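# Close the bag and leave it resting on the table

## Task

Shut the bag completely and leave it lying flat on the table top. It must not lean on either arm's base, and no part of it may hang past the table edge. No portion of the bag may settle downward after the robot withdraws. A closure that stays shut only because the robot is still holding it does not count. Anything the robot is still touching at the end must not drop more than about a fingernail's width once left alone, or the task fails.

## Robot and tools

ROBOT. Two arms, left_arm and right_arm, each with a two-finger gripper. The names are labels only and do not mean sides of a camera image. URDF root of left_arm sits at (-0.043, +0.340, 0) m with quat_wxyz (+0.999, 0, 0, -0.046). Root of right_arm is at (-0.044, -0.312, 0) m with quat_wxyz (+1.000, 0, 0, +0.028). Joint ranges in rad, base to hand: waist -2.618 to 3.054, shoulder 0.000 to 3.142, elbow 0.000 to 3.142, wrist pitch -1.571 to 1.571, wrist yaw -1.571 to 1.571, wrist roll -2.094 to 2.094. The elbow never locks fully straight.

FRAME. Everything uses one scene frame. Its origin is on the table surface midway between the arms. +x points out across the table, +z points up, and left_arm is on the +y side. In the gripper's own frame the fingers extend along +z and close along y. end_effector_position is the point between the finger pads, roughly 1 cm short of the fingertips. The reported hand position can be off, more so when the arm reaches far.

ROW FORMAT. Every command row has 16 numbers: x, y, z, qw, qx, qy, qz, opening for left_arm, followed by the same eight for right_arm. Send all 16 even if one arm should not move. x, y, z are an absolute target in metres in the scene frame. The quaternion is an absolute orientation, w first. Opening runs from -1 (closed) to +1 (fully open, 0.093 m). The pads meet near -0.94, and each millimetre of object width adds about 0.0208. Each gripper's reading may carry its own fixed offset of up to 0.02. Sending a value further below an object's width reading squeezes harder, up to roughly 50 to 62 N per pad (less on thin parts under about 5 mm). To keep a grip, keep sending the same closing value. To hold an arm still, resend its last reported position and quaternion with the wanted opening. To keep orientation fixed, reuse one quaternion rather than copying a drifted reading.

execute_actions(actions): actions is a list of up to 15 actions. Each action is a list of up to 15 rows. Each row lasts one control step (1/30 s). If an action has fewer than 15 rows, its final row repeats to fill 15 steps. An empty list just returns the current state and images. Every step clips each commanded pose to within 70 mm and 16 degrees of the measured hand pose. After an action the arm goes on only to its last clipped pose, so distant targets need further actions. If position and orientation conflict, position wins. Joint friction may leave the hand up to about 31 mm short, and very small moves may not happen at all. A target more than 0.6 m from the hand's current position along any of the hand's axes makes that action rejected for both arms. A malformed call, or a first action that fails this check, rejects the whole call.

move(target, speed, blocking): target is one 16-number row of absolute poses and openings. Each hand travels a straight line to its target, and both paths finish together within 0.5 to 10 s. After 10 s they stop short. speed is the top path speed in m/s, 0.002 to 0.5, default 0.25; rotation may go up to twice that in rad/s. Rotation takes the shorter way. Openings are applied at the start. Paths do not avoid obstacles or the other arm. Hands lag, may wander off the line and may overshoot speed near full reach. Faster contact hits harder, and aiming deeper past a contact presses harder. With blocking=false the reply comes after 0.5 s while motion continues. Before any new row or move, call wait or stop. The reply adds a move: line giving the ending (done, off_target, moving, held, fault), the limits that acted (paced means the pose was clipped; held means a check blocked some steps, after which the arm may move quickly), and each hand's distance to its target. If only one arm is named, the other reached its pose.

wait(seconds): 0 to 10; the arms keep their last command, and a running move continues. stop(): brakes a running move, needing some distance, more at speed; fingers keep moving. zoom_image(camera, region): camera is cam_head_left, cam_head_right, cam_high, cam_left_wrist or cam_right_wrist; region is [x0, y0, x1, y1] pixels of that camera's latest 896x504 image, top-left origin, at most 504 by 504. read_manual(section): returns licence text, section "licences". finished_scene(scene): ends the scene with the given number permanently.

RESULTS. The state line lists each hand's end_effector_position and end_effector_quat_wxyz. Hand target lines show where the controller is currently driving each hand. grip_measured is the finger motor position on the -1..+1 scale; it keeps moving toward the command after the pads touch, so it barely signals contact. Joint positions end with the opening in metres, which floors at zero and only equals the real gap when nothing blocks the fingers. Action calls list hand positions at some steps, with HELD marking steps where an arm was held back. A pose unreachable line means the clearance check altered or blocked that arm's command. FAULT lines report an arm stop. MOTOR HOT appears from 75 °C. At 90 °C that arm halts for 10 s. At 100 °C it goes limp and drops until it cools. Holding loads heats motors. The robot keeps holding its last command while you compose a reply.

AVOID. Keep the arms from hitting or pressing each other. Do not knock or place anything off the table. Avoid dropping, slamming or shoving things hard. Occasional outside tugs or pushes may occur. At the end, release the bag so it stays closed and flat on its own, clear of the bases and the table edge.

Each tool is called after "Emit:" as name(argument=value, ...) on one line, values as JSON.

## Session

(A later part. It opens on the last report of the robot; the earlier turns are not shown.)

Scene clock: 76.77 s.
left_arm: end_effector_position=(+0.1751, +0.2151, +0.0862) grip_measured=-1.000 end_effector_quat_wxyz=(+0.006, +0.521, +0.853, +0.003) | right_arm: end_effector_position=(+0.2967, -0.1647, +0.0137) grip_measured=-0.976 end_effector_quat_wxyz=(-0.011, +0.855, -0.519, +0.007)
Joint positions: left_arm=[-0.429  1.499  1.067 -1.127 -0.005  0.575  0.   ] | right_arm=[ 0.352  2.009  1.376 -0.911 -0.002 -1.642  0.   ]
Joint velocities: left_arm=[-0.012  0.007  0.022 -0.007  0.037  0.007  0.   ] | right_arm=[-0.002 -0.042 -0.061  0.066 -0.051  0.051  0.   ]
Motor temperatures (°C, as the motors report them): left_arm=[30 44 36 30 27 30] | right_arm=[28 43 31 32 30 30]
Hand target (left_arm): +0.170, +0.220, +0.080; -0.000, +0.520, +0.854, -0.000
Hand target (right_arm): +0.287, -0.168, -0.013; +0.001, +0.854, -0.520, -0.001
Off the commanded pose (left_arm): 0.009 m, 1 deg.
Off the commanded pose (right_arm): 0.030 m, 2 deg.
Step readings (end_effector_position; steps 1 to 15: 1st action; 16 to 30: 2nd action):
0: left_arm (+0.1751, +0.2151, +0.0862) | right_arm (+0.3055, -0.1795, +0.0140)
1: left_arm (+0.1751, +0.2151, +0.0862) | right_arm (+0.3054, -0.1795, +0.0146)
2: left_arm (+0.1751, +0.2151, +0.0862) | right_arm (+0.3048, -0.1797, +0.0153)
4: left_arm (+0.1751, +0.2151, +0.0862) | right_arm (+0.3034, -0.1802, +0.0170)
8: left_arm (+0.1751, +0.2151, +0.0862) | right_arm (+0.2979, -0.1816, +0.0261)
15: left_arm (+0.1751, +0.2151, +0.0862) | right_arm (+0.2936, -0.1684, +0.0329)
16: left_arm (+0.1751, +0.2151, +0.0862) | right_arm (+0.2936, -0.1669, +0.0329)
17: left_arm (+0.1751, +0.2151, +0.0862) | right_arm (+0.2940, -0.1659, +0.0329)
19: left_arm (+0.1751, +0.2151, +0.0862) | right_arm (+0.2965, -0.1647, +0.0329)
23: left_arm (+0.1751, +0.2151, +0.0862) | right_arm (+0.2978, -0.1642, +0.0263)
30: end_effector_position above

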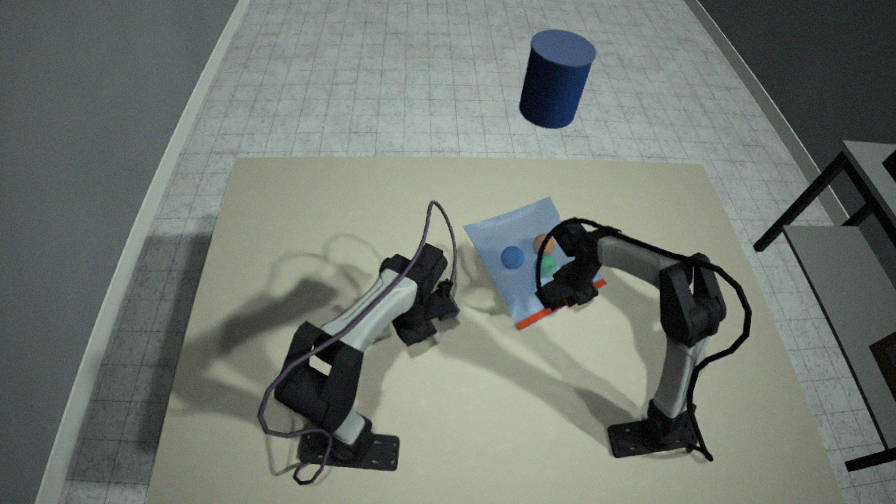

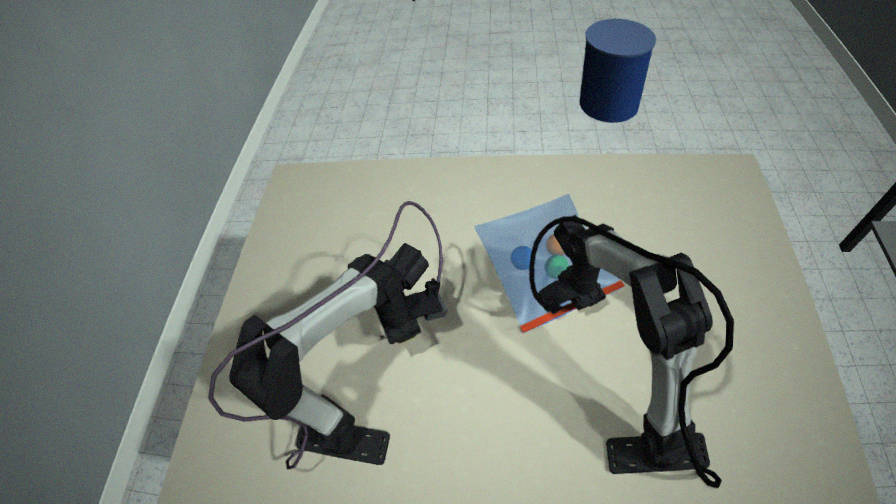

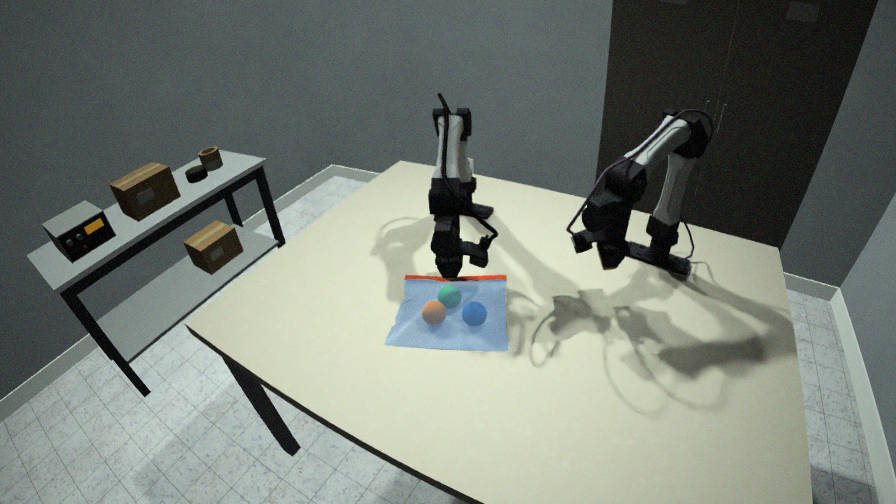

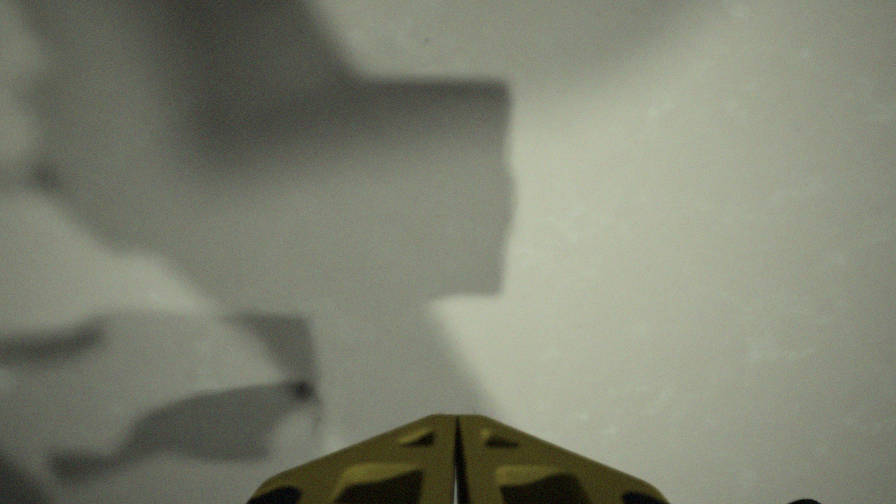

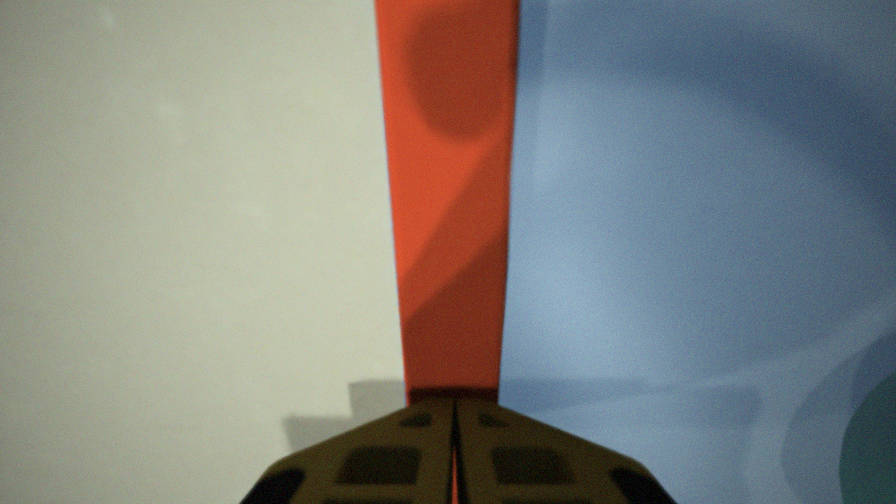

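Emit:
execute_actions(actions=[[[0.17,0.22,0.08,0,0.5202,0.854,0,-1,0.2886,-0.1670,-0.002,0,-0.854,0.5202,0,-1],[0.17,0.22,0.08,0,0.5202,0.854,0,-1,0.2886,-0.1670,0.010,0,-0.854,0.5202,0,-1],[0.17,0.22,0.08,0,0.5202,0.854,0,-1,0.2886,-0.1670,0.021,0,-0.854,0.5202,0,-1],[0.17,0.22,0.08,0,0.5202,0.854,0,-1,0.2886,-0.1670,0.031,0,-0.854,0.5202,0,-1],[0.17,0.22,0.08,0,0.5202,0.854,0,-1,0.2886,-0.1670,0.039,0,-0.854,0.5202,0,-1],[0.17,0.22,0.08,0,0.5202,0.854,0,-1,0.2882,-0.1649,0.045,0,-0.854,0.5202,0,-1],[0.17,0.22,0.08,0,0.5202,0.854,0,-1,0.2878,-0.1627,0.048,0,-0.854,0.5202,0,-1],[0.17,0.22,0.08,0,0.5202,0.854,0,-1,0.2874,-0.1606,0.048,0,-0.854,0.5202,0,-1],[0.17,0.22,0.08,0,0.5202,0.854,0,-1,0.2871,-0.1584,0.046,0,-0.854,0.5202,0,-1],[0.17,0.22,0.08,0,0.5202,0.854,0,-1,0.2867,-0.1563,0.043,0,-0.854,0.5202,0,-1],[0.17,0.22,0.08,0,0.5202,0.854,0,-1,0.2863,-0.1541,0.040,0,-0.854,0.5202,0,-1],[0.17,0.22,0.08,0,0.5202,0.854,0,-1,0.2859,-0.1520,0.037,0,-0.854,0.5202,0,-1],[0.17,0.22,0.08,0,0.5202,0.854,0,-1,0.2855,-0.1498,0.034,0,-0.854,0.5202,0,-1],[0.17,0.22,0.08,0,0.5202,0.854,0,-1,0.2855,-0.1498,0.031,0,-0.854,0.5202,0,-1],[0.17,0.22,0.08,0,0.5202,0.854,0,-1,0.2855,-0.1498,0.028,0,-0.854,0.5202,0,-1]],[[0.17,0.22,0.08,0,0.5202,0.854,0,-1,0.2855,-0.1498,0.025,0,-0.854,0.5202,0,-1],[0.17,0.22,0.08,0,0.5202,0.854,0,-1,0.2855,-0.1498,0.022,0,-0.854,0.5202,0,-1],[0.17,0.22,0.08,0,0.5202,0.854,0,-1,0.2855,-0.1498,0.019,0,-0.854,0.5202,0,-1],[0.17,0.22,0.08,0,0.5202,0.854,0,-1,0.2855,-0.1498,0.016,0,-0.854,0.5202,0,-1],[0.17,0.22,0.08,0,0.5202,0.854,0,-1,0.2855,-0.1498,0.013,0,-0.854,0.5202,0,-1],[0.17,0.22,0.08,0,0.5202,0.854,0,-1,0.2855,-0.1498,0.010,0,-0.854,0.5202,0,-1],[0.17,0.22,0.08,0,0.5202,0.854,0,-1,0.2855,-0.1498,0.007,0,-0.854,0.5202,0,-1],[0.17,0.22,0.08,0,0.5202,0.854,0,-1,0.2855,-0.1498,0.004,0,-0.854,0.5202,0,-1],[0.17,0.22,0.08,0,0.5202,0.854,0,-1,0.2855,-0.1498,0.001,0,-0.854,0.5202,0,-1],[0.17,0.22,0.08,0,0.5202,0.854,0,-1,0.2855,-0.1498,-0.002,0,-0.854,0.5202,0,-1],[0.17,0.22,0.08,0,0.5202,0.854,0,-1,0.2846,-0.1502,-0.005,0,-0.854,0.5202,0,-1],[0.17,0.22,0.08,0,0.5202,0.854,0,-1,0.2837,-0.1507,-0.008,0,-0.854,0.5202,0,-1],[0.17,0.22,0.08,0,0.5202,0.854,0,-1,0.2828,-0.1511,-0.011,0,-0.854,0.5202,0,-1],[0.17,0.22,0.08,0,0.5202,0.854,0,-1,0.2819,-0.1516,-0.013,0,-0.854,0.5202,0,-1],[0.17,0.22,0.08,0,0.5202,0.854,0,-1,0.2810,-0.1520,-0.015,0,-0.854,0.5202,0,-1]]])

Scene clock: 82.00 s.
left_arm: end_effector_position=(+0.1751, +0.2151, +0.0862) grip_measured=-1.000 end_effector_quat_wxyz=(+0.006, +0.521, +0.853, +0.003) | right_arm: end_effector_position=(+0.2893, -0.1493, +0.0137) grip_measured=-0.976 end_effector_quat_wxyz=(-0.012, +0.855, -0.519, +0.007)
Joint positions: left_arm=[-0.429  1.499  1.067 -1.127 -0.005  0.575  0.   ] | right_arm=[ 0.398  2.006  1.372 -0.908 -0.001 -1.597  0.   ]
Joint velocities: left_arm=[-0.002 -0.017  0.002 -0.125 -0.022  0.066  0.   ] | right_arm=[ 0.007 -0.061 -0.061  0.066  0.007 -0.037  0.   ]
Motor temperatures (°C, as the motors report them): left_arm=[30 44 36 30 27 30] | right_arm=[28 43 31 32 30 30]
Hand target (left_arm): +0.170, +0.220, +0.080; -0.000, +0.520, +0.854, -0.000
Hand target (right_arm): +0.279, -0.153, -0.013; +0.002, +0.854, -0.520, -0.001
Off the commanded pose (left_arm): 0.009 m, 1 deg.
Off the commanded pose (right_arm): 0.030 m, 2 deg.
Step readings (end_effector_position; steps 1 to 15: 1st action; 16 to 30: 2nd action):
0: left_arm (+0.1751, +0.2151, +0.0862) | right_arm (+0.2970, -0.1645, +0.0137)
1: left_arm (+0.1751, +0.2151, +0.0862) | right_arm (+0.2970, -0.1646, +0.0145)
2: left_arm (+0.1751, +0.2151, +0.0862) | right_arm (+0.2965, -0.1648, +0.0152)
4: left_arm (+0.1751, +0.2151, +0.0862) | right_arm (+0.2952, -0.1653, +0.0169)
8: left_arm (+0.1751, +0.2151, +0.0862) | right_arm (+0.2900, -0.1668, +0.0270)
15: left_arm (+0.1751, +0.2151, +0.0862) | right_arm (+0.2860, -0.1532, +0.0338)
16: left_arm (+0.1751, +0.2151, +0.0862) | right_arm (+0.2859, -0.1517, +0.0338)
17: left_arm (+0.1751, +0.2151, +0.0862) | right_arm (+0.2863, -0.1508, +0.0338)
19: left_arm (+0.1751, +0.2151, +0.0862) | right_arm (+0.2886, -0.1495, +0.0338)
23: left_arm (+0.1751, +0.2151, +0.0862) | right_arm (+0.2903, -0.1487, +0.0272)
30: end_effector_position above

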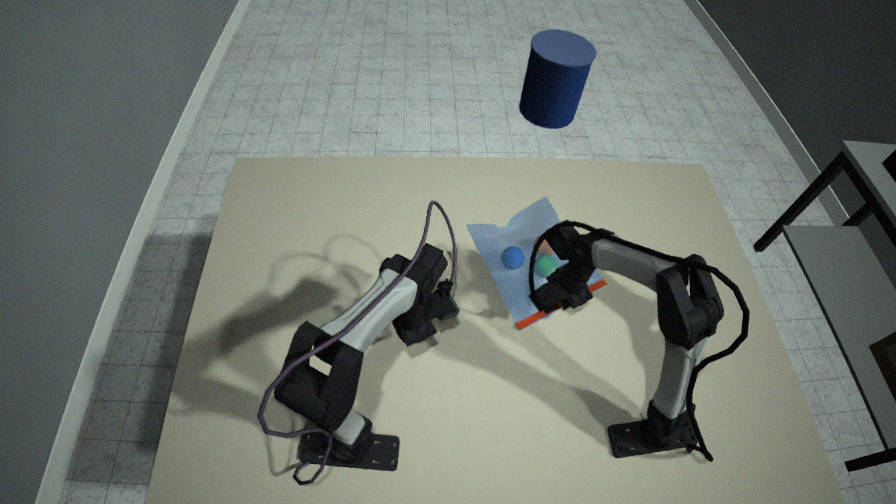

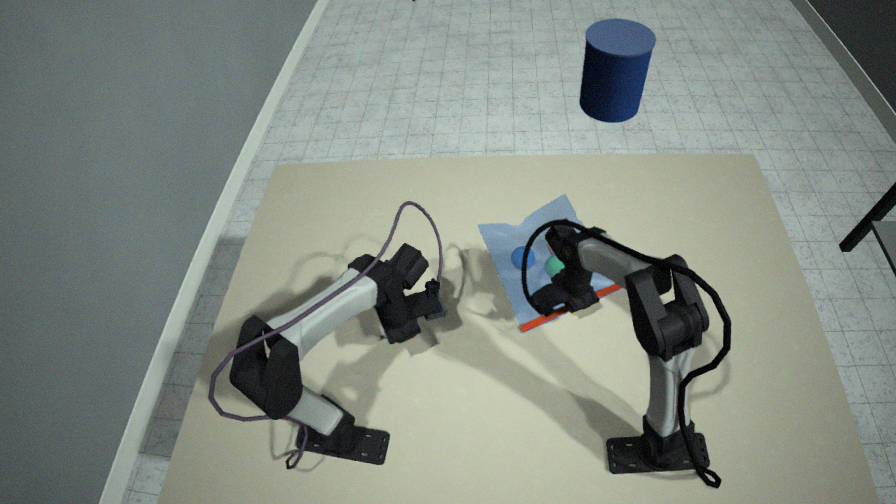

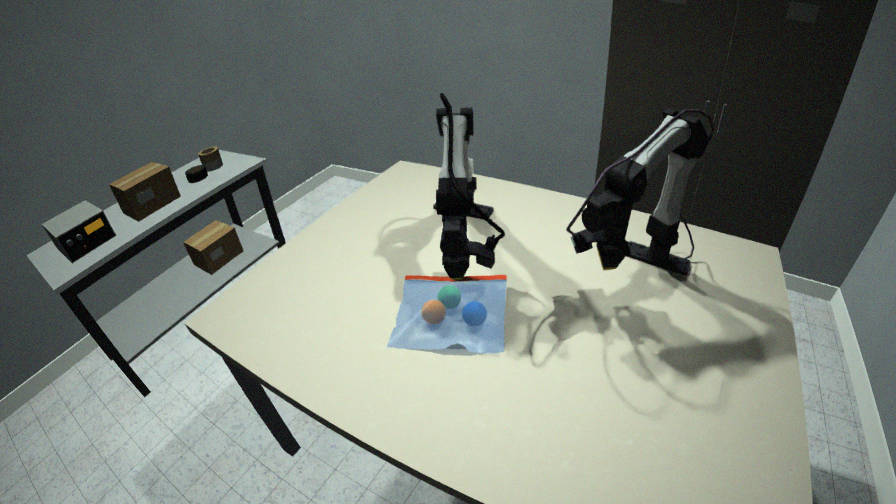

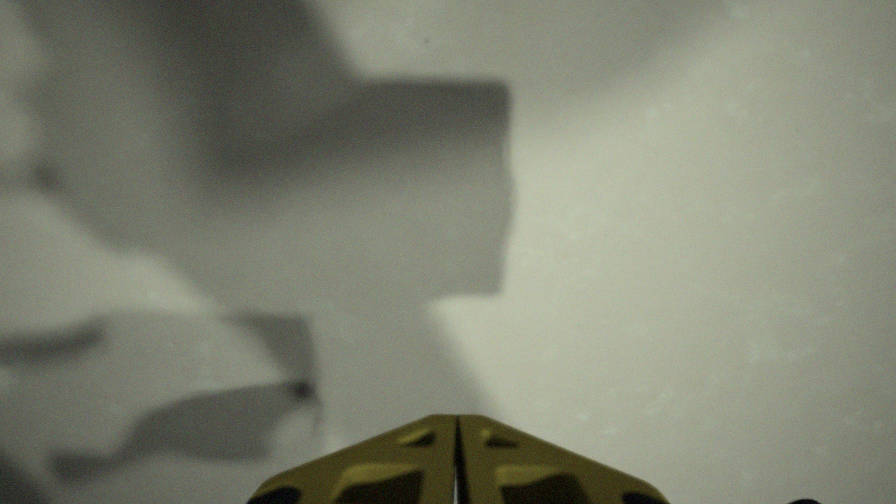

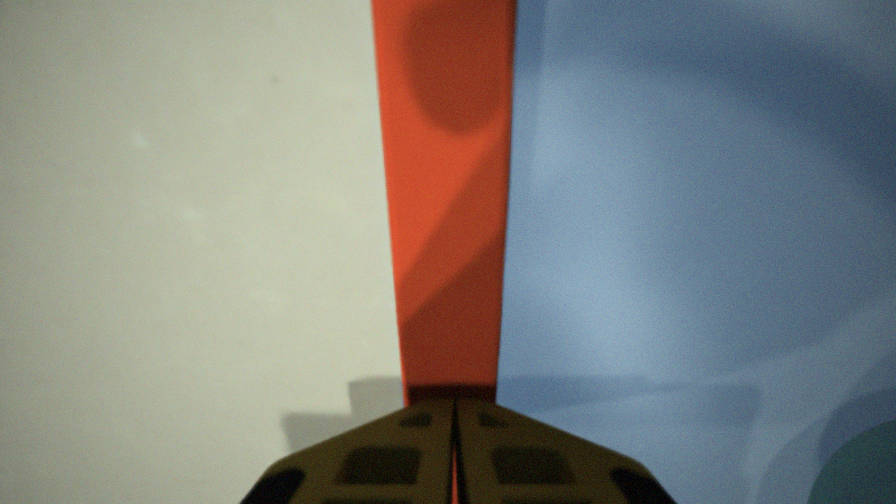

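Emit:
execute_actions(actions=[[[0.17,0.22,0.08,0,0.5202,0.854,0,-1,0.2810,-0.1520,-0.002,0,-0.854,0.5202,0,-1],[0.17,0.22,0.08,0,0.5202,0.854,0,-1,0.2810,-0.1520,0.010,0,-0.854,0.5202,0,-1],[0.17,0.22,0.08,0,0.5202,0.854,0,-1,0.2810,-0.1520,0.021,0,-0.854,0.5202,0,-1],[0.17,0.22,0.08,0,0.5202,0.854,0,-1,0.2810,-0.1520,0.031,0,-0.854,0.5202,0,-1],[0.17,0.22,0.08,0,0.5202,0.854,0,-1,0.2810,-0.1520,0.039,0,-0.854,0.5202,0,-1],[0.17,0.22,0.08,0,0.5202,0.854,0,-1,0.2805,-0.1499,0.045,0,-0.854,0.5202,0,-1],[0.17,0.22,0.08,0,0.5202,0.854,0,-1,0.2801,-0.1477,0.048,0,-0.854,0.5202,0,-1],[0.17,0.22,0.08,0,0.5202,0.854,0,-1,0.2796,-0.1456,0.048,0,-0.854,0.5202,0,-1],[0.17,0.22,0.08,0,0.5202,0.854,0,-1,0.2791,-0.1435,0.046,0,-0.854,0.5202,0,-1],[0.17,0.22,0.08,0,0.5202,0.854,0,-1,0.2786,-0.1413,0.043,0,-0.854,0.5202,0,-1],[0.17,0.22,0.08,0,0.5202,0.854,0,-1,0.2782,-0.1392,0.040,0,-0.854,0.5202,0,-1],[0.17,0.22,0.08,0,0.5202,0.854,0,-1,0.2777,-0.1370,0.037,0,-0.854,0.5202,0,-1],[0.17,0.22,0.08,0,0.5202,0.854,0,-1,0.2772,-0.1349,0.034,0,-0.854,0.5202,0,-1],[0.17,0.22,0.08,0,0.5202,0.854,0,-1,0.2772,-0.1349,0.031,0,-0.854,0.5202,0,-1],[0.17,0.22,0.08,0,0.5202,0.854,0,-1,0.2772,-0.1349,0.028,0,-0.854,0.5202,0,-1]],[[0.17,0.22,0.08,0,0.5202,0.854,0,-1,0.2772,-0.1349,0.025,0,-0.854,0.5202,0,-1],[0.17,0.22,0.08,0,0.5202,0.854,0,-1,0.2772,-0.1349,0.022,0,-0.854,0.5202,0,-1],[0.17,0.22,0.08,0,0.5202,0.854,0,-1,0.2772,-0.1349,0.019,0,-0.854,0.5202,0,-1],[0.17,0.22,0.08,0,0.5202,0.854,0,-1,0.2772,-0.1349,0.016,0,-0.854,0.5202,0,-1],[0.17,0.22,0.08,0,0.5202,0.854,0,-1,0.2772,-0.1349,0.013,0,-0.854,0.5202,0,-1],[0.17,0.22,0.08,0,0.5202,0.854,0,-1,0.2772,-0.1349,0.010,0,-0.854,0.5202,0,-1],[0.17,0.22,0.08,0,0.5202,0.854,0,-1,0.2772,-0.1349,0.007,0,-0.854,0.5202,0,-1],[0.17,0.22,0.08,0,0.5202,0.854,0,-1,0.2772,-0.1349,0.004,0,-0.854,0.5202,0,-1],[0.17,0.22,0.08,0,0.5202,0.854,0,-1,0.2772,-0.1349,0.001,0,-0.854,0.5202,0,-1],[0.17,0.22,0.08,0,0.5202,0.854,0,-1,0.2772,-0.1349,-0.002,0,-0.854,0.5202,0,-1],[0.17,0.22,0.08,0,0.5202,0.854,0,-1,0.2763,-0.1354,-0.005,0,-0.854,0.5202,0,-1],[0.17,0.22,0.08,0,0.5202,0.854,0,-1,0.2754,-0.1359,-0.008,0,-0.854,0.5202,0,-1],[0.17,0.22,0.08,0,0.5202,0.854,0,-1,0.2746,-0.1363,-0.011,0,-0.854,0.5202,0,-1],[0.17,0.22,0.08,0,0.5202,0.854,0,-1,0.2737,-0.1368,-0.013,0,-0.854,0.5202,0,-1],[0.17,0.22,0.08,0,0.5202,0.854,0,-1,0.2728,-0.1373,-0.015,0,-0.854,0.5202,0,-1]]])

Scene clock: 86.67 s.
left_arm: end_effector_position=(+0.1751, +0.2151, +0.0862) grip_measured=-1.000 end_effector_quat_wxyz=(+0.006, +0.521, +0.853, +0.003) | right_arm: end_effector_position=(+0.2811, -0.1342, +0.0137) grip_measured=-0.976 end_effector_quat_wxyz=(-0.013, +0.855, -0.519, +0.007)
Joint positions: left_arm=[-0.429  1.499  1.067 -1.127 -0.005  0.575  0.   ] | right_arm=[ 0.444  2.005  1.37  -0.907 -0.001 -1.55   0.   ]
Joint velocities: left_arm=[ 0.002  0.007 -0.002 -0.007 -0.066  0.066  0.   ] | right_arm=[-0.012 -0.032 -0.056  0.095 -0.066  0.095  0.   ]
Motor temperatures (°C, as the motors report them): left_arm=[30 43 36 30 27 30] | right_arm=[28 43 31 32 30 30]
Hand target (left_arm): +0.170, +0.220, +0.080; -0.000, +0.520, +0.854, -0.000
Hand target (right_arm): +0.271, -0.138, -0.013; +0.001, +0.854, -0.520, -0.001
Off the commanded pose (left_arm): 0.009 m, 1 deg.
Off the commanded pose (right_arm): 0.030 m, 2 deg.
Step readings (end_effector_position; steps 1 to 15: 1st action; 16 to 30: 2nd action):
0: left_arm (+0.1751, +0.2151, +0.0862) | right_arm (+0.2896, -0.1491, +0.0138)
1: left_arm (+0.1751, +0.2151, +0.0862) | right_arm (+0.2896, -0.1492, +0.0145)
2: left_arm (+0.1751, +0.2151, +0.0862) | right_arm (+0.2891, -0.1494, +0.0151)
4: left_arm (+0.1751, +0.2151, +0.0862) | right_arm (+0.2879, -0.1500, +0.0169)
8: left_arm (+0.1751, +0.2151, +0.0862) | right_arm (+0.2825, -0.1517, +0.0271)
15: left_arm (+0.1751, +0.2151, +0.0862) | right_arm (+0.2777, -0.1382, +0.0337)
16: left_arm (+0.1751, +0.2151, +0.0862) | right_arm (+0.2775, -0.1369, +0.0337)
17: left_arm (+0.1751, +0.2151, +0.0862) | right_arm (+0.2779, -0.1360, +0.0337)
19: left_arm (+0.1751, +0.2151, +0.0862) | right_arm (+0.2802, -0.1346, +0.0338)
23: left_arm (+0.1751, +0.2151, +0.0862) | right_arm (+0.2819, -0.1337, +0.0270)
30: end_effector_position above

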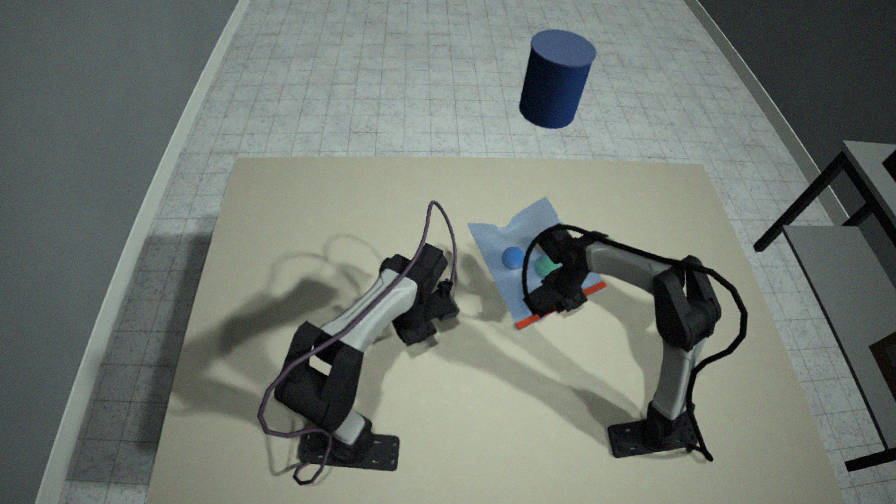

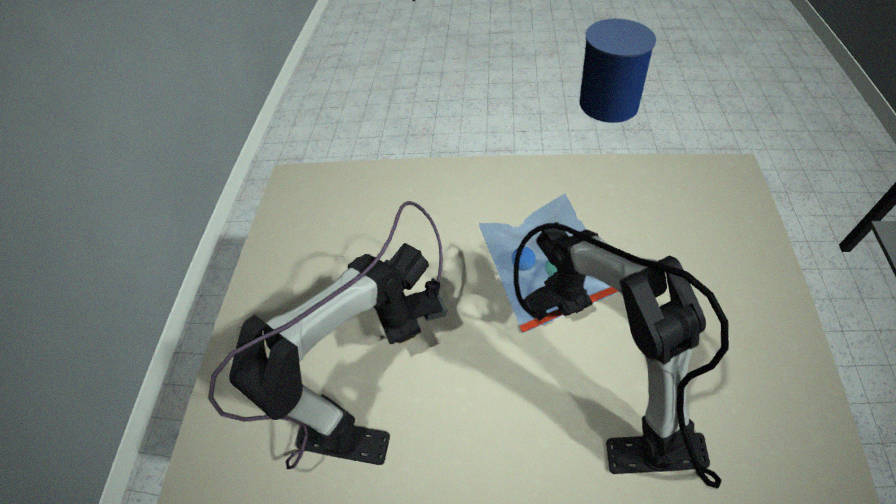

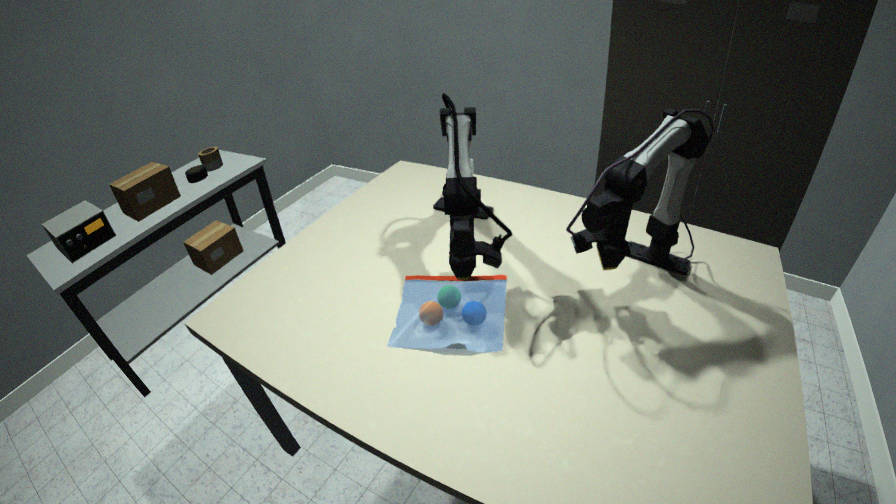

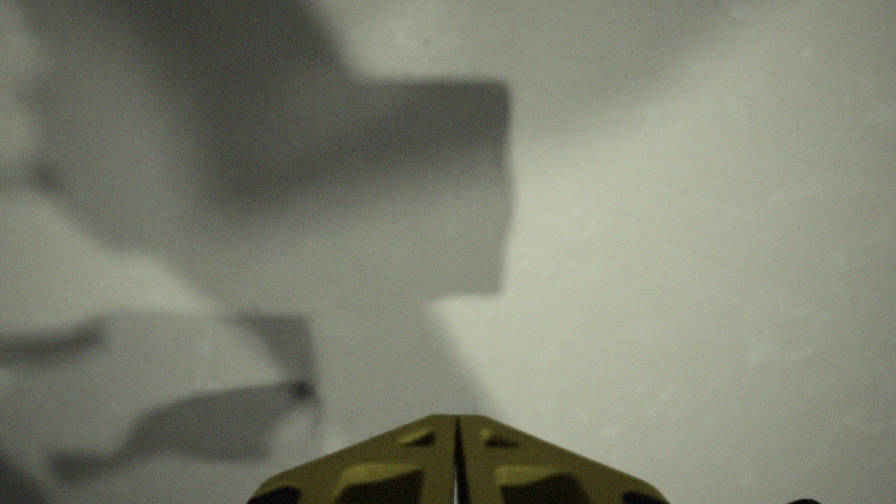

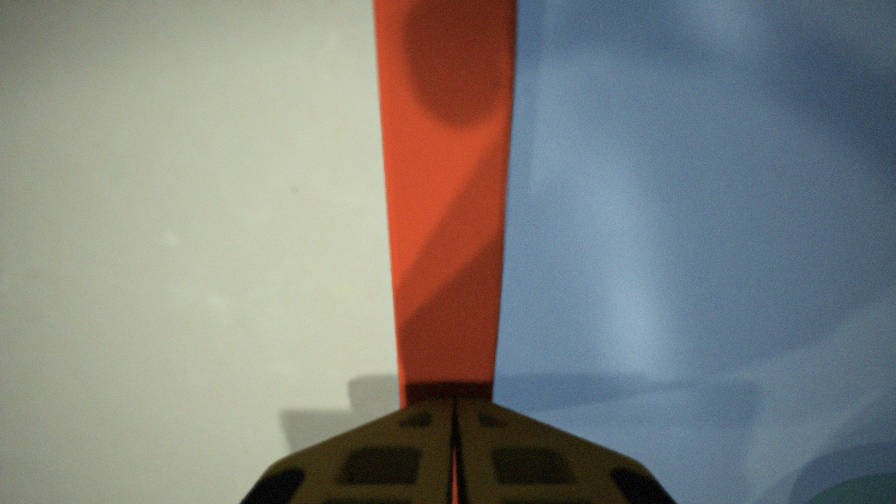

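Emit:
execute_actions(actions=[[[0.17,0.22,0.08,0,0.5202,0.854,0,-1,0.2728,-0.1373,-0.002,0,-0.854,0.5202,0,-1],[0.17,0.22,0.08,0,0.5202,0.854,0,-1,0.2728,-0.1373,0.010,0,-0.854,0.5202,0,-1],[0.17,0.22,0.08,0,0.5202,0.854,0,-1,0.2728,-0.1373,0.021,0,-0.854,0.5202,0,-1],[0.17,0.22,0.08,0,0.5202,0.854,0,-1,0.2728,-0.1373,0.031,0,-0.854,0.5202,0,-1],[0.17,0.22,0.08,0,0.5202,0.854,0,-1,0.2728,-0.1373,0.039,0,-0.854,0.5202,0,-1],[0.17,0.22,0.08,0,0.5202,0.854,0,-1,0.2721,-0.1352,0.045,0,-0.854,0.5202,0,-1],[0.17,0.22,0.08,0,0.5202,0.854,0,-1,0.2715,-0.1332,0.048,0,-0.854,0.5202,0,-1],[0.17,0.22,0.08,0,0.5202,0.854,0,-1,0.2708,-0.1311,0.048,0,-0.854,0.5202,0,-1],[0.17,0.22,0.08,0,0.5202,0.854,0,-1,0.2702,-0.1290,0.046,0,-0.854,0.5202,0,-1],[0.17,0.22,0.08,0,0.5202,0.854,0,-1,0.2695,-0.1269,0.043,0,-0.854,0.5202,0,-1],[0.17,0.22,0.08,0,0.5202,0.854,0,-1,0.2688,-0.1249,0.040,0,-0.854,0.5202,0,-1],[0.17,0.22,0.08,0,0.5202,0.854,0,-1,0.2682,-0.1228,0.037,0,-0.854,0.5202,0,-1],[0.17,0.22,0.08,0,0.5202,0.854,0,-1,0.2675,-0.1207,0.034,0,-0.854,0.5202,0,-1],[0.17,0.22,0.08,0,0.5202,0.854,0,-1,0.2675,-0.1207,0.031,0,-0.854,0.5202,0,-1],[0.17,0.22,0.08,0,0.5202,0.854,0,-1,0.2675,-0.1207,0.028,0,-0.854,0.5202,0,-1]],[[0.17,0.22,0.08,0,0.5202,0.854,0,-1,0.2675,-0.1207,0.025,0,-0.854,0.5202,0,-1],[0.17,0.22,0.08,0,0.5202,0.854,0,-1,0.2675,-0.1207,0.022,0,-0.854,0.5202,0,-1],[0.17,0.22,0.08,0,0.5202,0.854,0,-1,0.2675,-0.1207,0.019,0,-0.854,0.5202,0,-1],[0.17,0.22,0.08,0,0.5202,0.854,0,-1,0.2675,-0.1207,0.016,0,-0.854,0.5202,0,-1],[0.17,0.22,0.08,0,0.5202,0.854,0,-1,0.2675,-0.1207,0.013,0,-0.854,0.5202,0,-1],[0.17,0.22,0.08,0,0.5202,0.854,0,-1,0.2675,-0.1207,0.010,0,-0.854,0.5202,0,-1],[0.17,0.22,0.08,0,0.5202,0.854,0,-1,0.2675,-0.1207,0.007,0,-0.854,0.5202,0,-1],[0.17,0.22,0.08,0,0.5202,0.854,0,-1,0.2675,-0.1207,0.004,0,-0.854,0.5202,0,-1],[0.17,0.22,0.08,0,0.5202,0.854,0,-1,0.2675,-0.1207,0.001,0,-0.854,0.5202,0,-1],[0.17,0.22,0.08,0,0.5202,0.854,0,-1,0.2675,-0.1207,-0.002,0,-0.854,0.5202,0,-1],[0.17,0.22,0.08,0,0.5202,0.854,0,-1,0.2666,-0.1212,-0.005,0,-0.854,0.5202,0,-1],[0.17,0.22,0.08,0,0.5202,0.854,0,-1,0.2658,-0.1217,-0.008,0,-0.854,0.5202,0,-1],[0.17,0.22,0.08,0,0.5202,0.854,0,-1,0.2649,-0.1223,-0.011,0,-0.854,0.5202,0,-1],[0.17,0.22,0.08,0,0.5202,0.854,0,-1,0.2641,-0.1228,-0.013,0,-0.854,0.5202,0,-1],[0.17,0.22,0.08,0,0.5202,0.854,0,-1,0.2632,-0.1233,-0.015,0,-0.854,0.5202,0,-1]]])

Scene clock: 92.30 s.
left_arm: end_effector_position=(+0.1751, +0.2151, +0.0862) grip_measured=-1.000 end_effector_quat_wxyz=(+0.006, +0.521, +0.853, +0.003) | right_arm: end_effector_position=(+0.2714, -0.1197, +0.0138) grip_measured=-0.976 end_effector_quat_wxyz=(-0.013, +0.855, -0.519, +0.006)
Joint positions: left_arm=[-0.429  1.499  1.067 -1.127 -0.005  0.575  0.   ] | right_arm=[ 0.491  2.001  1.364 -0.905 -0.001 -1.503  0.   ]
Joint velocities: left_arm=[-0.007 -0.022 -0.012  0.081 -0.007 -0.037  0.   ] | right_arm=[-0.007 -0.061 -0.061  0.081 -0.051  0.022  0.   ]
Motor temperatures (°C, as the motors report them): left_arm=[30 43 36 30 27 30] | right_arm=[28 43 31 32 30 30]
Hand target (left_arm): +0.170, +0.220, +0.080; -0.000, +0.520, +0.854, -0.000
Hand target (right_arm): +0.262, -0.124, -0.013; +0.001, +0.854, -0.520, -0.001
Off the commanded pose (left_arm): 0.009 m, 1 deg.
Off the commanded pose (right_arm): 0.030 m, 2 deg.
Step readings (end_effector_position; steps 1 to 15: 1st action; 16 to 30: 2nd action):
0: left_arm (+0.1751, +0.2151, +0.0862) | right_arm (+0.2813, -0.1340, +0.0138)
1: left_arm (+0.1751, +0.2151, +0.0862) | right_arm (+0.2813, -0.1340, +0.0145)
2: left_arm (+0.1751, +0.2151, +0.0862) | right_arm (+0.2808, -0.1344, +0.0151)
4: left_arm (+0.1751, +0.2151, +0.0862) | right_arm (+0.2795, -0.1350, +0.0169)
8: left_arm (+0.1751, +0.2151, +0.0862) | right_arm (+0.2743, -0.1371, +0.0271)
15: left_arm (+0.1751, +0.2151, +0.0862) | right_arm (+0.2685, -0.1239, +0.0337)
16: left_arm (+0.1751, +0.2151, +0.0862) | right_arm (+0.2683, -0.1226, +0.0337)
17: left_arm (+0.1751, +0.2151, +0.0862) | right_arm (+0.2686, -0.1216, +0.0337)
19: left_arm (+0.1751, +0.2151, +0.0862) | right_arm (+0.2709, -0.1200, +0.0337)
23: left_arm (+0.1751, +0.2151, +0.0862) | right_arm (+0.2722, -0.1192, +0.0269)
30: end_effector_position above

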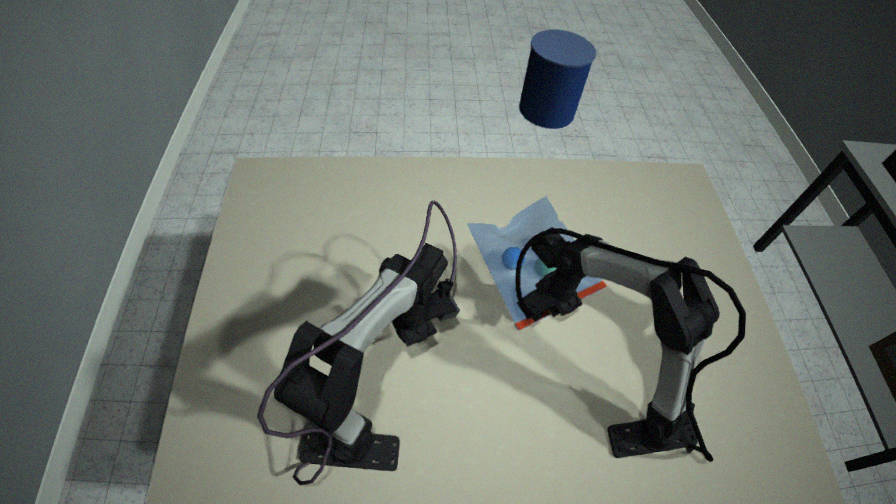

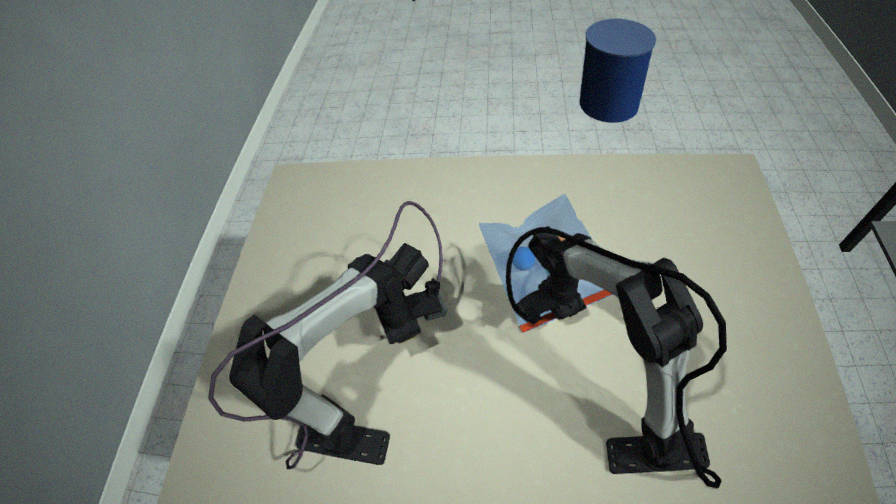

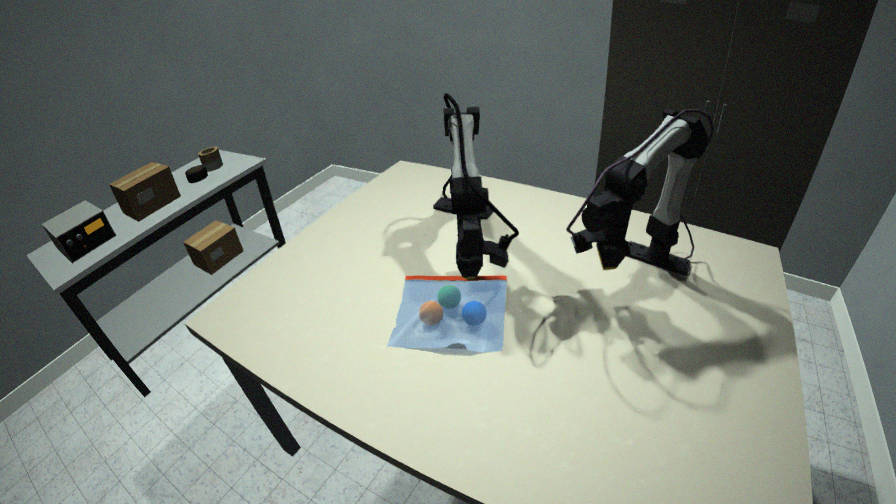

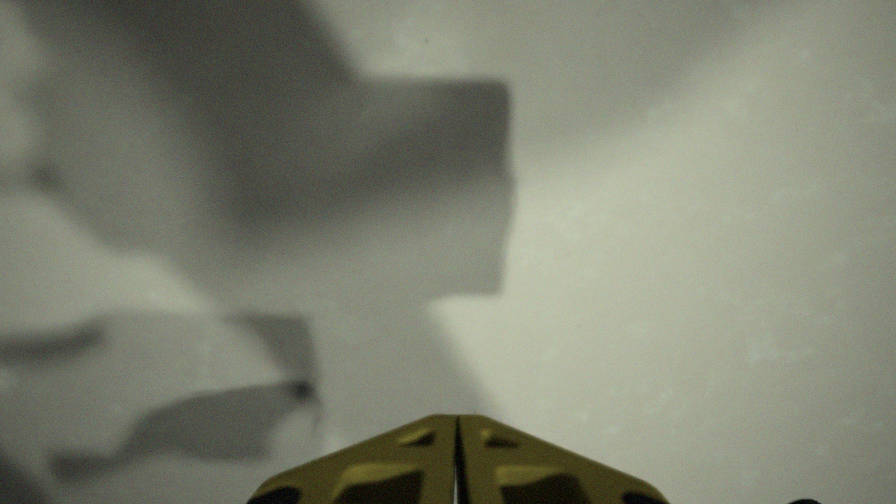

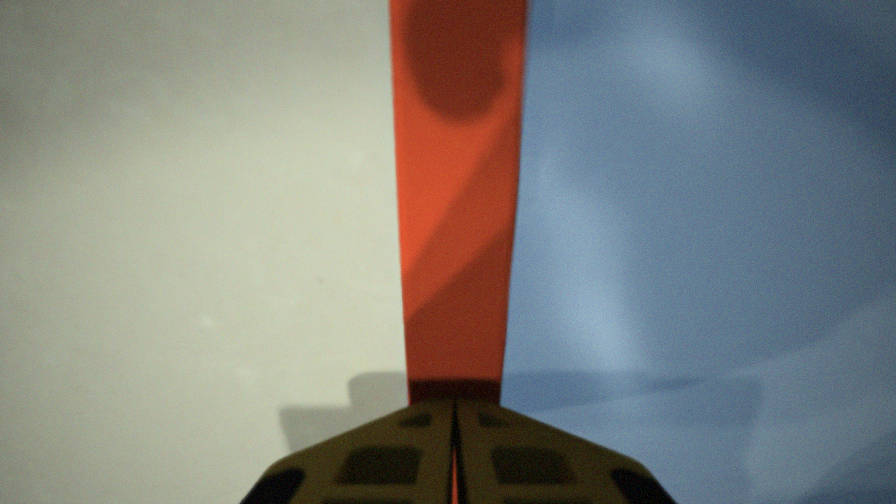

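Emit:
execute_actions(actions=[[[0.17,0.22,0.08,0,0.5202,0.854,0,-1,0.2632,-0.1233,-0.002,0,-0.854,0.5202,0,-1],[0.17,0.22,0.08,0,0.5202,0.854,0,-1,0.2632,-0.1233,0.010,0,-0.854,0.5202,0,-1],[0.17,0.22,0.08,0,0.5202,0.854,0,-1,0.2632,-0.1233,0.021,0,-0.854,0.5202,0,-1],[0.17,0.22,0.08,0,0.5202,0.854,0,-1,0.2632,-0.1233,0.031,0,-0.854,0.5202,0,-1],[0.17,0.22,0.08,0,0.5202,0.854,0,-1,0.2632,-0.1233,0.039,0,-0.854,0.5202,0,-1],[0.17,0.22,0.08,0,0.5202,0.854,0,-1,0.2627,-0.1211,0.045,0,-0.854,0.5202,0,-1],[0.17,0.22,0.08,0,0.5202,0.854,0,-1,0.2623,-0.1189,0.048,0,-0.854,0.5202,0,-1],[0.17,0.22,0.08,0,0.5202,0.854,0,-1,0.2618,-0.1167,0.048,0,-0.854,0.5202,0,-1],[0.17,0.22,0.08,0,0.5202,0.854,0,-1,0.2614,-0.1145,0.046,0,-0.854,0.5202,0,-1],[0.17,0.22,0.08,0,0.5202,0.854,0,-1,0.2609,-0.1123,0.043,0,-0.854,0.5202,0,-1],[0.17,0.22,0.08,0,0.5202,0.854,0,-1,0.2604,-0.1101,0.040,0,-0.854,0.5202,0,-1],[0.17,0.22,0.08,0,0.5202,0.854,0,-1,0.2600,-0.1079,0.037,0,-0.854,0.5202,0,-1],[0.17,0.22,0.08,0,0.5202,0.854,0,-1,0.2595,-0.1057,0.034,0,-0.854,0.5202,0,-1],[0.17,0.22,0.08,0,0.5202,0.854,0,-1,0.2595,-0.1057,0.031,0,-0.854,0.5202,0,-1],[0.17,0.22,0.08,0,0.5202,0.854,0,-1,0.2595,-0.1057,0.028,0,-0.854,0.5202,0,-1]],[[0.17,0.22,0.08,0,0.5202,0.854,0,-1,0.2595,-0.1057,0.025,0,-0.854,0.5202,0,-1],[0.17,0.22,0.08,0,0.5202,0.854,0,-1,0.2595,-0.1057,0.022,0,-0.854,0.5202,0,-1],[0.17,0.22,0.08,0,0.5202,0.854,0,-1,0.2595,-0.1057,0.019,0,-0.854,0.5202,0,-1],[0.17,0.22,0.08,0,0.5202,0.854,0,-1,0.2595,-0.1057,0.016,0,-0.854,0.5202,0,-1],[0.17,0.22,0.08,0,0.5202,0.854,0,-1,0.2595,-0.1057,0.013,0,-0.854,0.5202,0,-1],[0.17,0.22,0.08,0,0.5202,0.854,0,-1,0.2595,-0.1057,0.010,0,-0.854,0.5202,0,-1],[0.17,0.22,0.08,0,0.5202,0.854,0,-1,0.2595,-0.1057,0.007,0,-0.854,0.5202,0,-1],[0.17,0.22,0.08,0,0.5202,0.854,0,-1,0.2595,-0.1057,0.004,0,-0.854,0.5202,0,-1],[0.17,0.22,0.08,0,0.5202,0.854,0,-1,0.2595,-0.1057,0.001,0,-0.854,0.5202,0,-1],[0.17,0.22,0.08,0,0.5202,0.854,0,-1,0.2595,-0.1057,-0.002,0,-0.854,0.5202,0,-1],[0.17,0.22,0.08,0,0.5202,0.854,0,-1,0.2587,-0.1063,-0.005,0,-0.854,0.5202,0,-1],[0.17,0.22,0.08,0,0.5202,0.854,0,-1,0.2579,-0.1068,-0.008,0,-0.854,0.5202,0,-1],[0.17,0.22,0.08,0,0.5202,0.854,0,-1,0.2570,-0.1074,-0.011,0,-0.854,0.5202,0,-1],[0.17,0.22,0.08,0,0.5202,0.854,0,-1,0.2562,-0.1079,-0.013,0,-0.854,0.5202,0,-1],[0.17,0.22,0.08,0,0.5202,0.854,0,-1,0.2554,-0.1085,-0.015,0,-0.854,0.5202,0,-1]]])

Scene clock: 96.97 s.
left_arm: end_effector_position=(+0.1751, +0.2151, +0.0862) grip_measured=-1.000 end_effector_quat_wxyz=(+0.006, +0.521, +0.853, +0.003) | right_arm: end_effector_position=(+0.2635, -0.1045, +0.0136) grip_measured=-0.976 end_effector_quat_wxyz=(-0.013, +0.855, -0.519, +0.006)
Joint positions: left_arm=[-0.429  1.499  1.067 -1.127 -0.005  0.575  0.   ] | right_arm=[ 0.537  2.006  1.371 -0.907 -0.001 -1.457  0.   ]
Joint velocities: left_arm=[ 0.002  0.022 -0.002 -0.037  0.007  0.037  0.   ] | right_arm=[-0.002 -0.051 -0.046  0.081 -0.037  0.022  0.   ]
Motor temperatures (°C, as the motors report them): left_arm=[30 43 36 30 27 30] | right_arm=[28 44 31 32 30 30]
Hand target (left_arm): +0.170, +0.220, +0.080; -0.000, +0.520, +0.854, -0.000
Hand target (right_arm): +0.254, -0.110, -0.013; +0.002, +0.854, -0.520, -0.001
Off the commanded pose (left_arm): 0.009 m, 1 deg.
Off the commanded pose (right_arm): 0.030 m, 2 deg.
Step readings (end_effector_position; steps 1 to 15: 1st action; 16 to 30: 2nd action):
0: left_arm (+0.1751, +0.2151, +0.0862) | right_arm (+0.2716, -0.1196, +0.0138)
1: left_arm (+0.1751, +0.2151, +0.0862) | right_arm (+0.2715, -0.1196, +0.0145)
2: left_arm (+0.1751, +0.2151, +0.0862) | right_arm (+0.2710, -0.1199, +0.0151)
4: left_arm (+0.1751, +0.2151, +0.0862) | right_arm (+0.2699, -0.1206, +0.0169)
8: left_arm (+0.1751, +0.2151, +0.0862) | right_arm (+0.2648, -0.1229, +0.0271)
15: left_arm (+0.1751, +0.2151, +0.0862) | right_arm (+0.2598, -0.1095, +0.0340)
16: left_arm (+0.1751, +0.2151, +0.0862) | right_arm (+0.2594, -0.1083, +0.0340)
17: left_arm (+0.1751, +0.2151, +0.0862) | right_arm (+0.2596, -0.1073, +0.0340)
19: left_arm (+0.1751, +0.2151, +0.0862) | right_arm (+0.2617, -0.1057, +0.0340)
23: left_arm (+0.1751, +0.2151, +0.0862) | right_arm (+0.2645, -0.1038, +0.0269)
30: end_effector_position above

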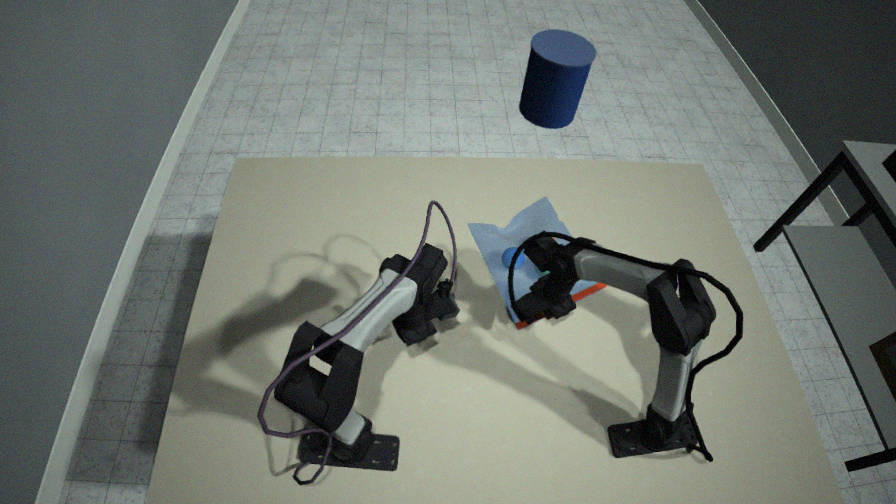

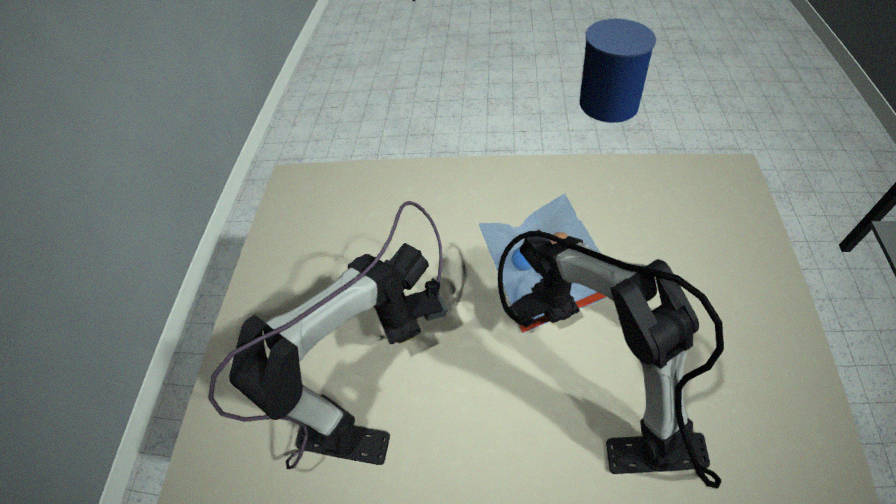

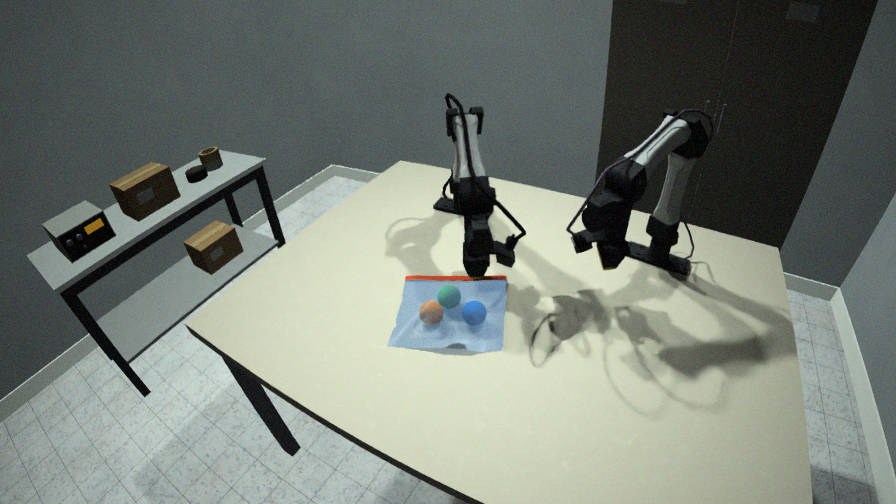

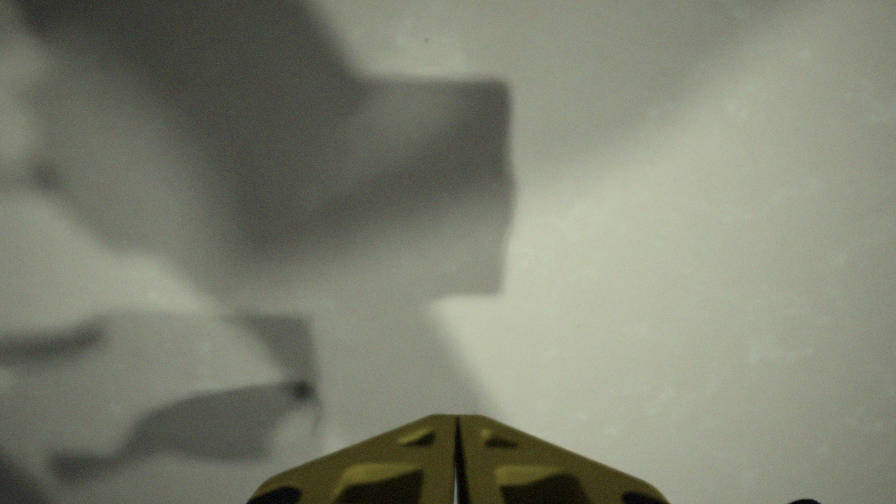

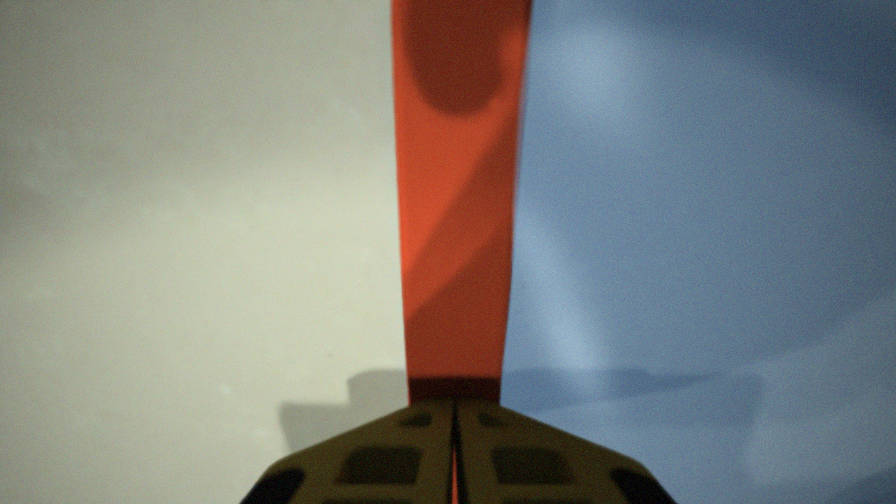

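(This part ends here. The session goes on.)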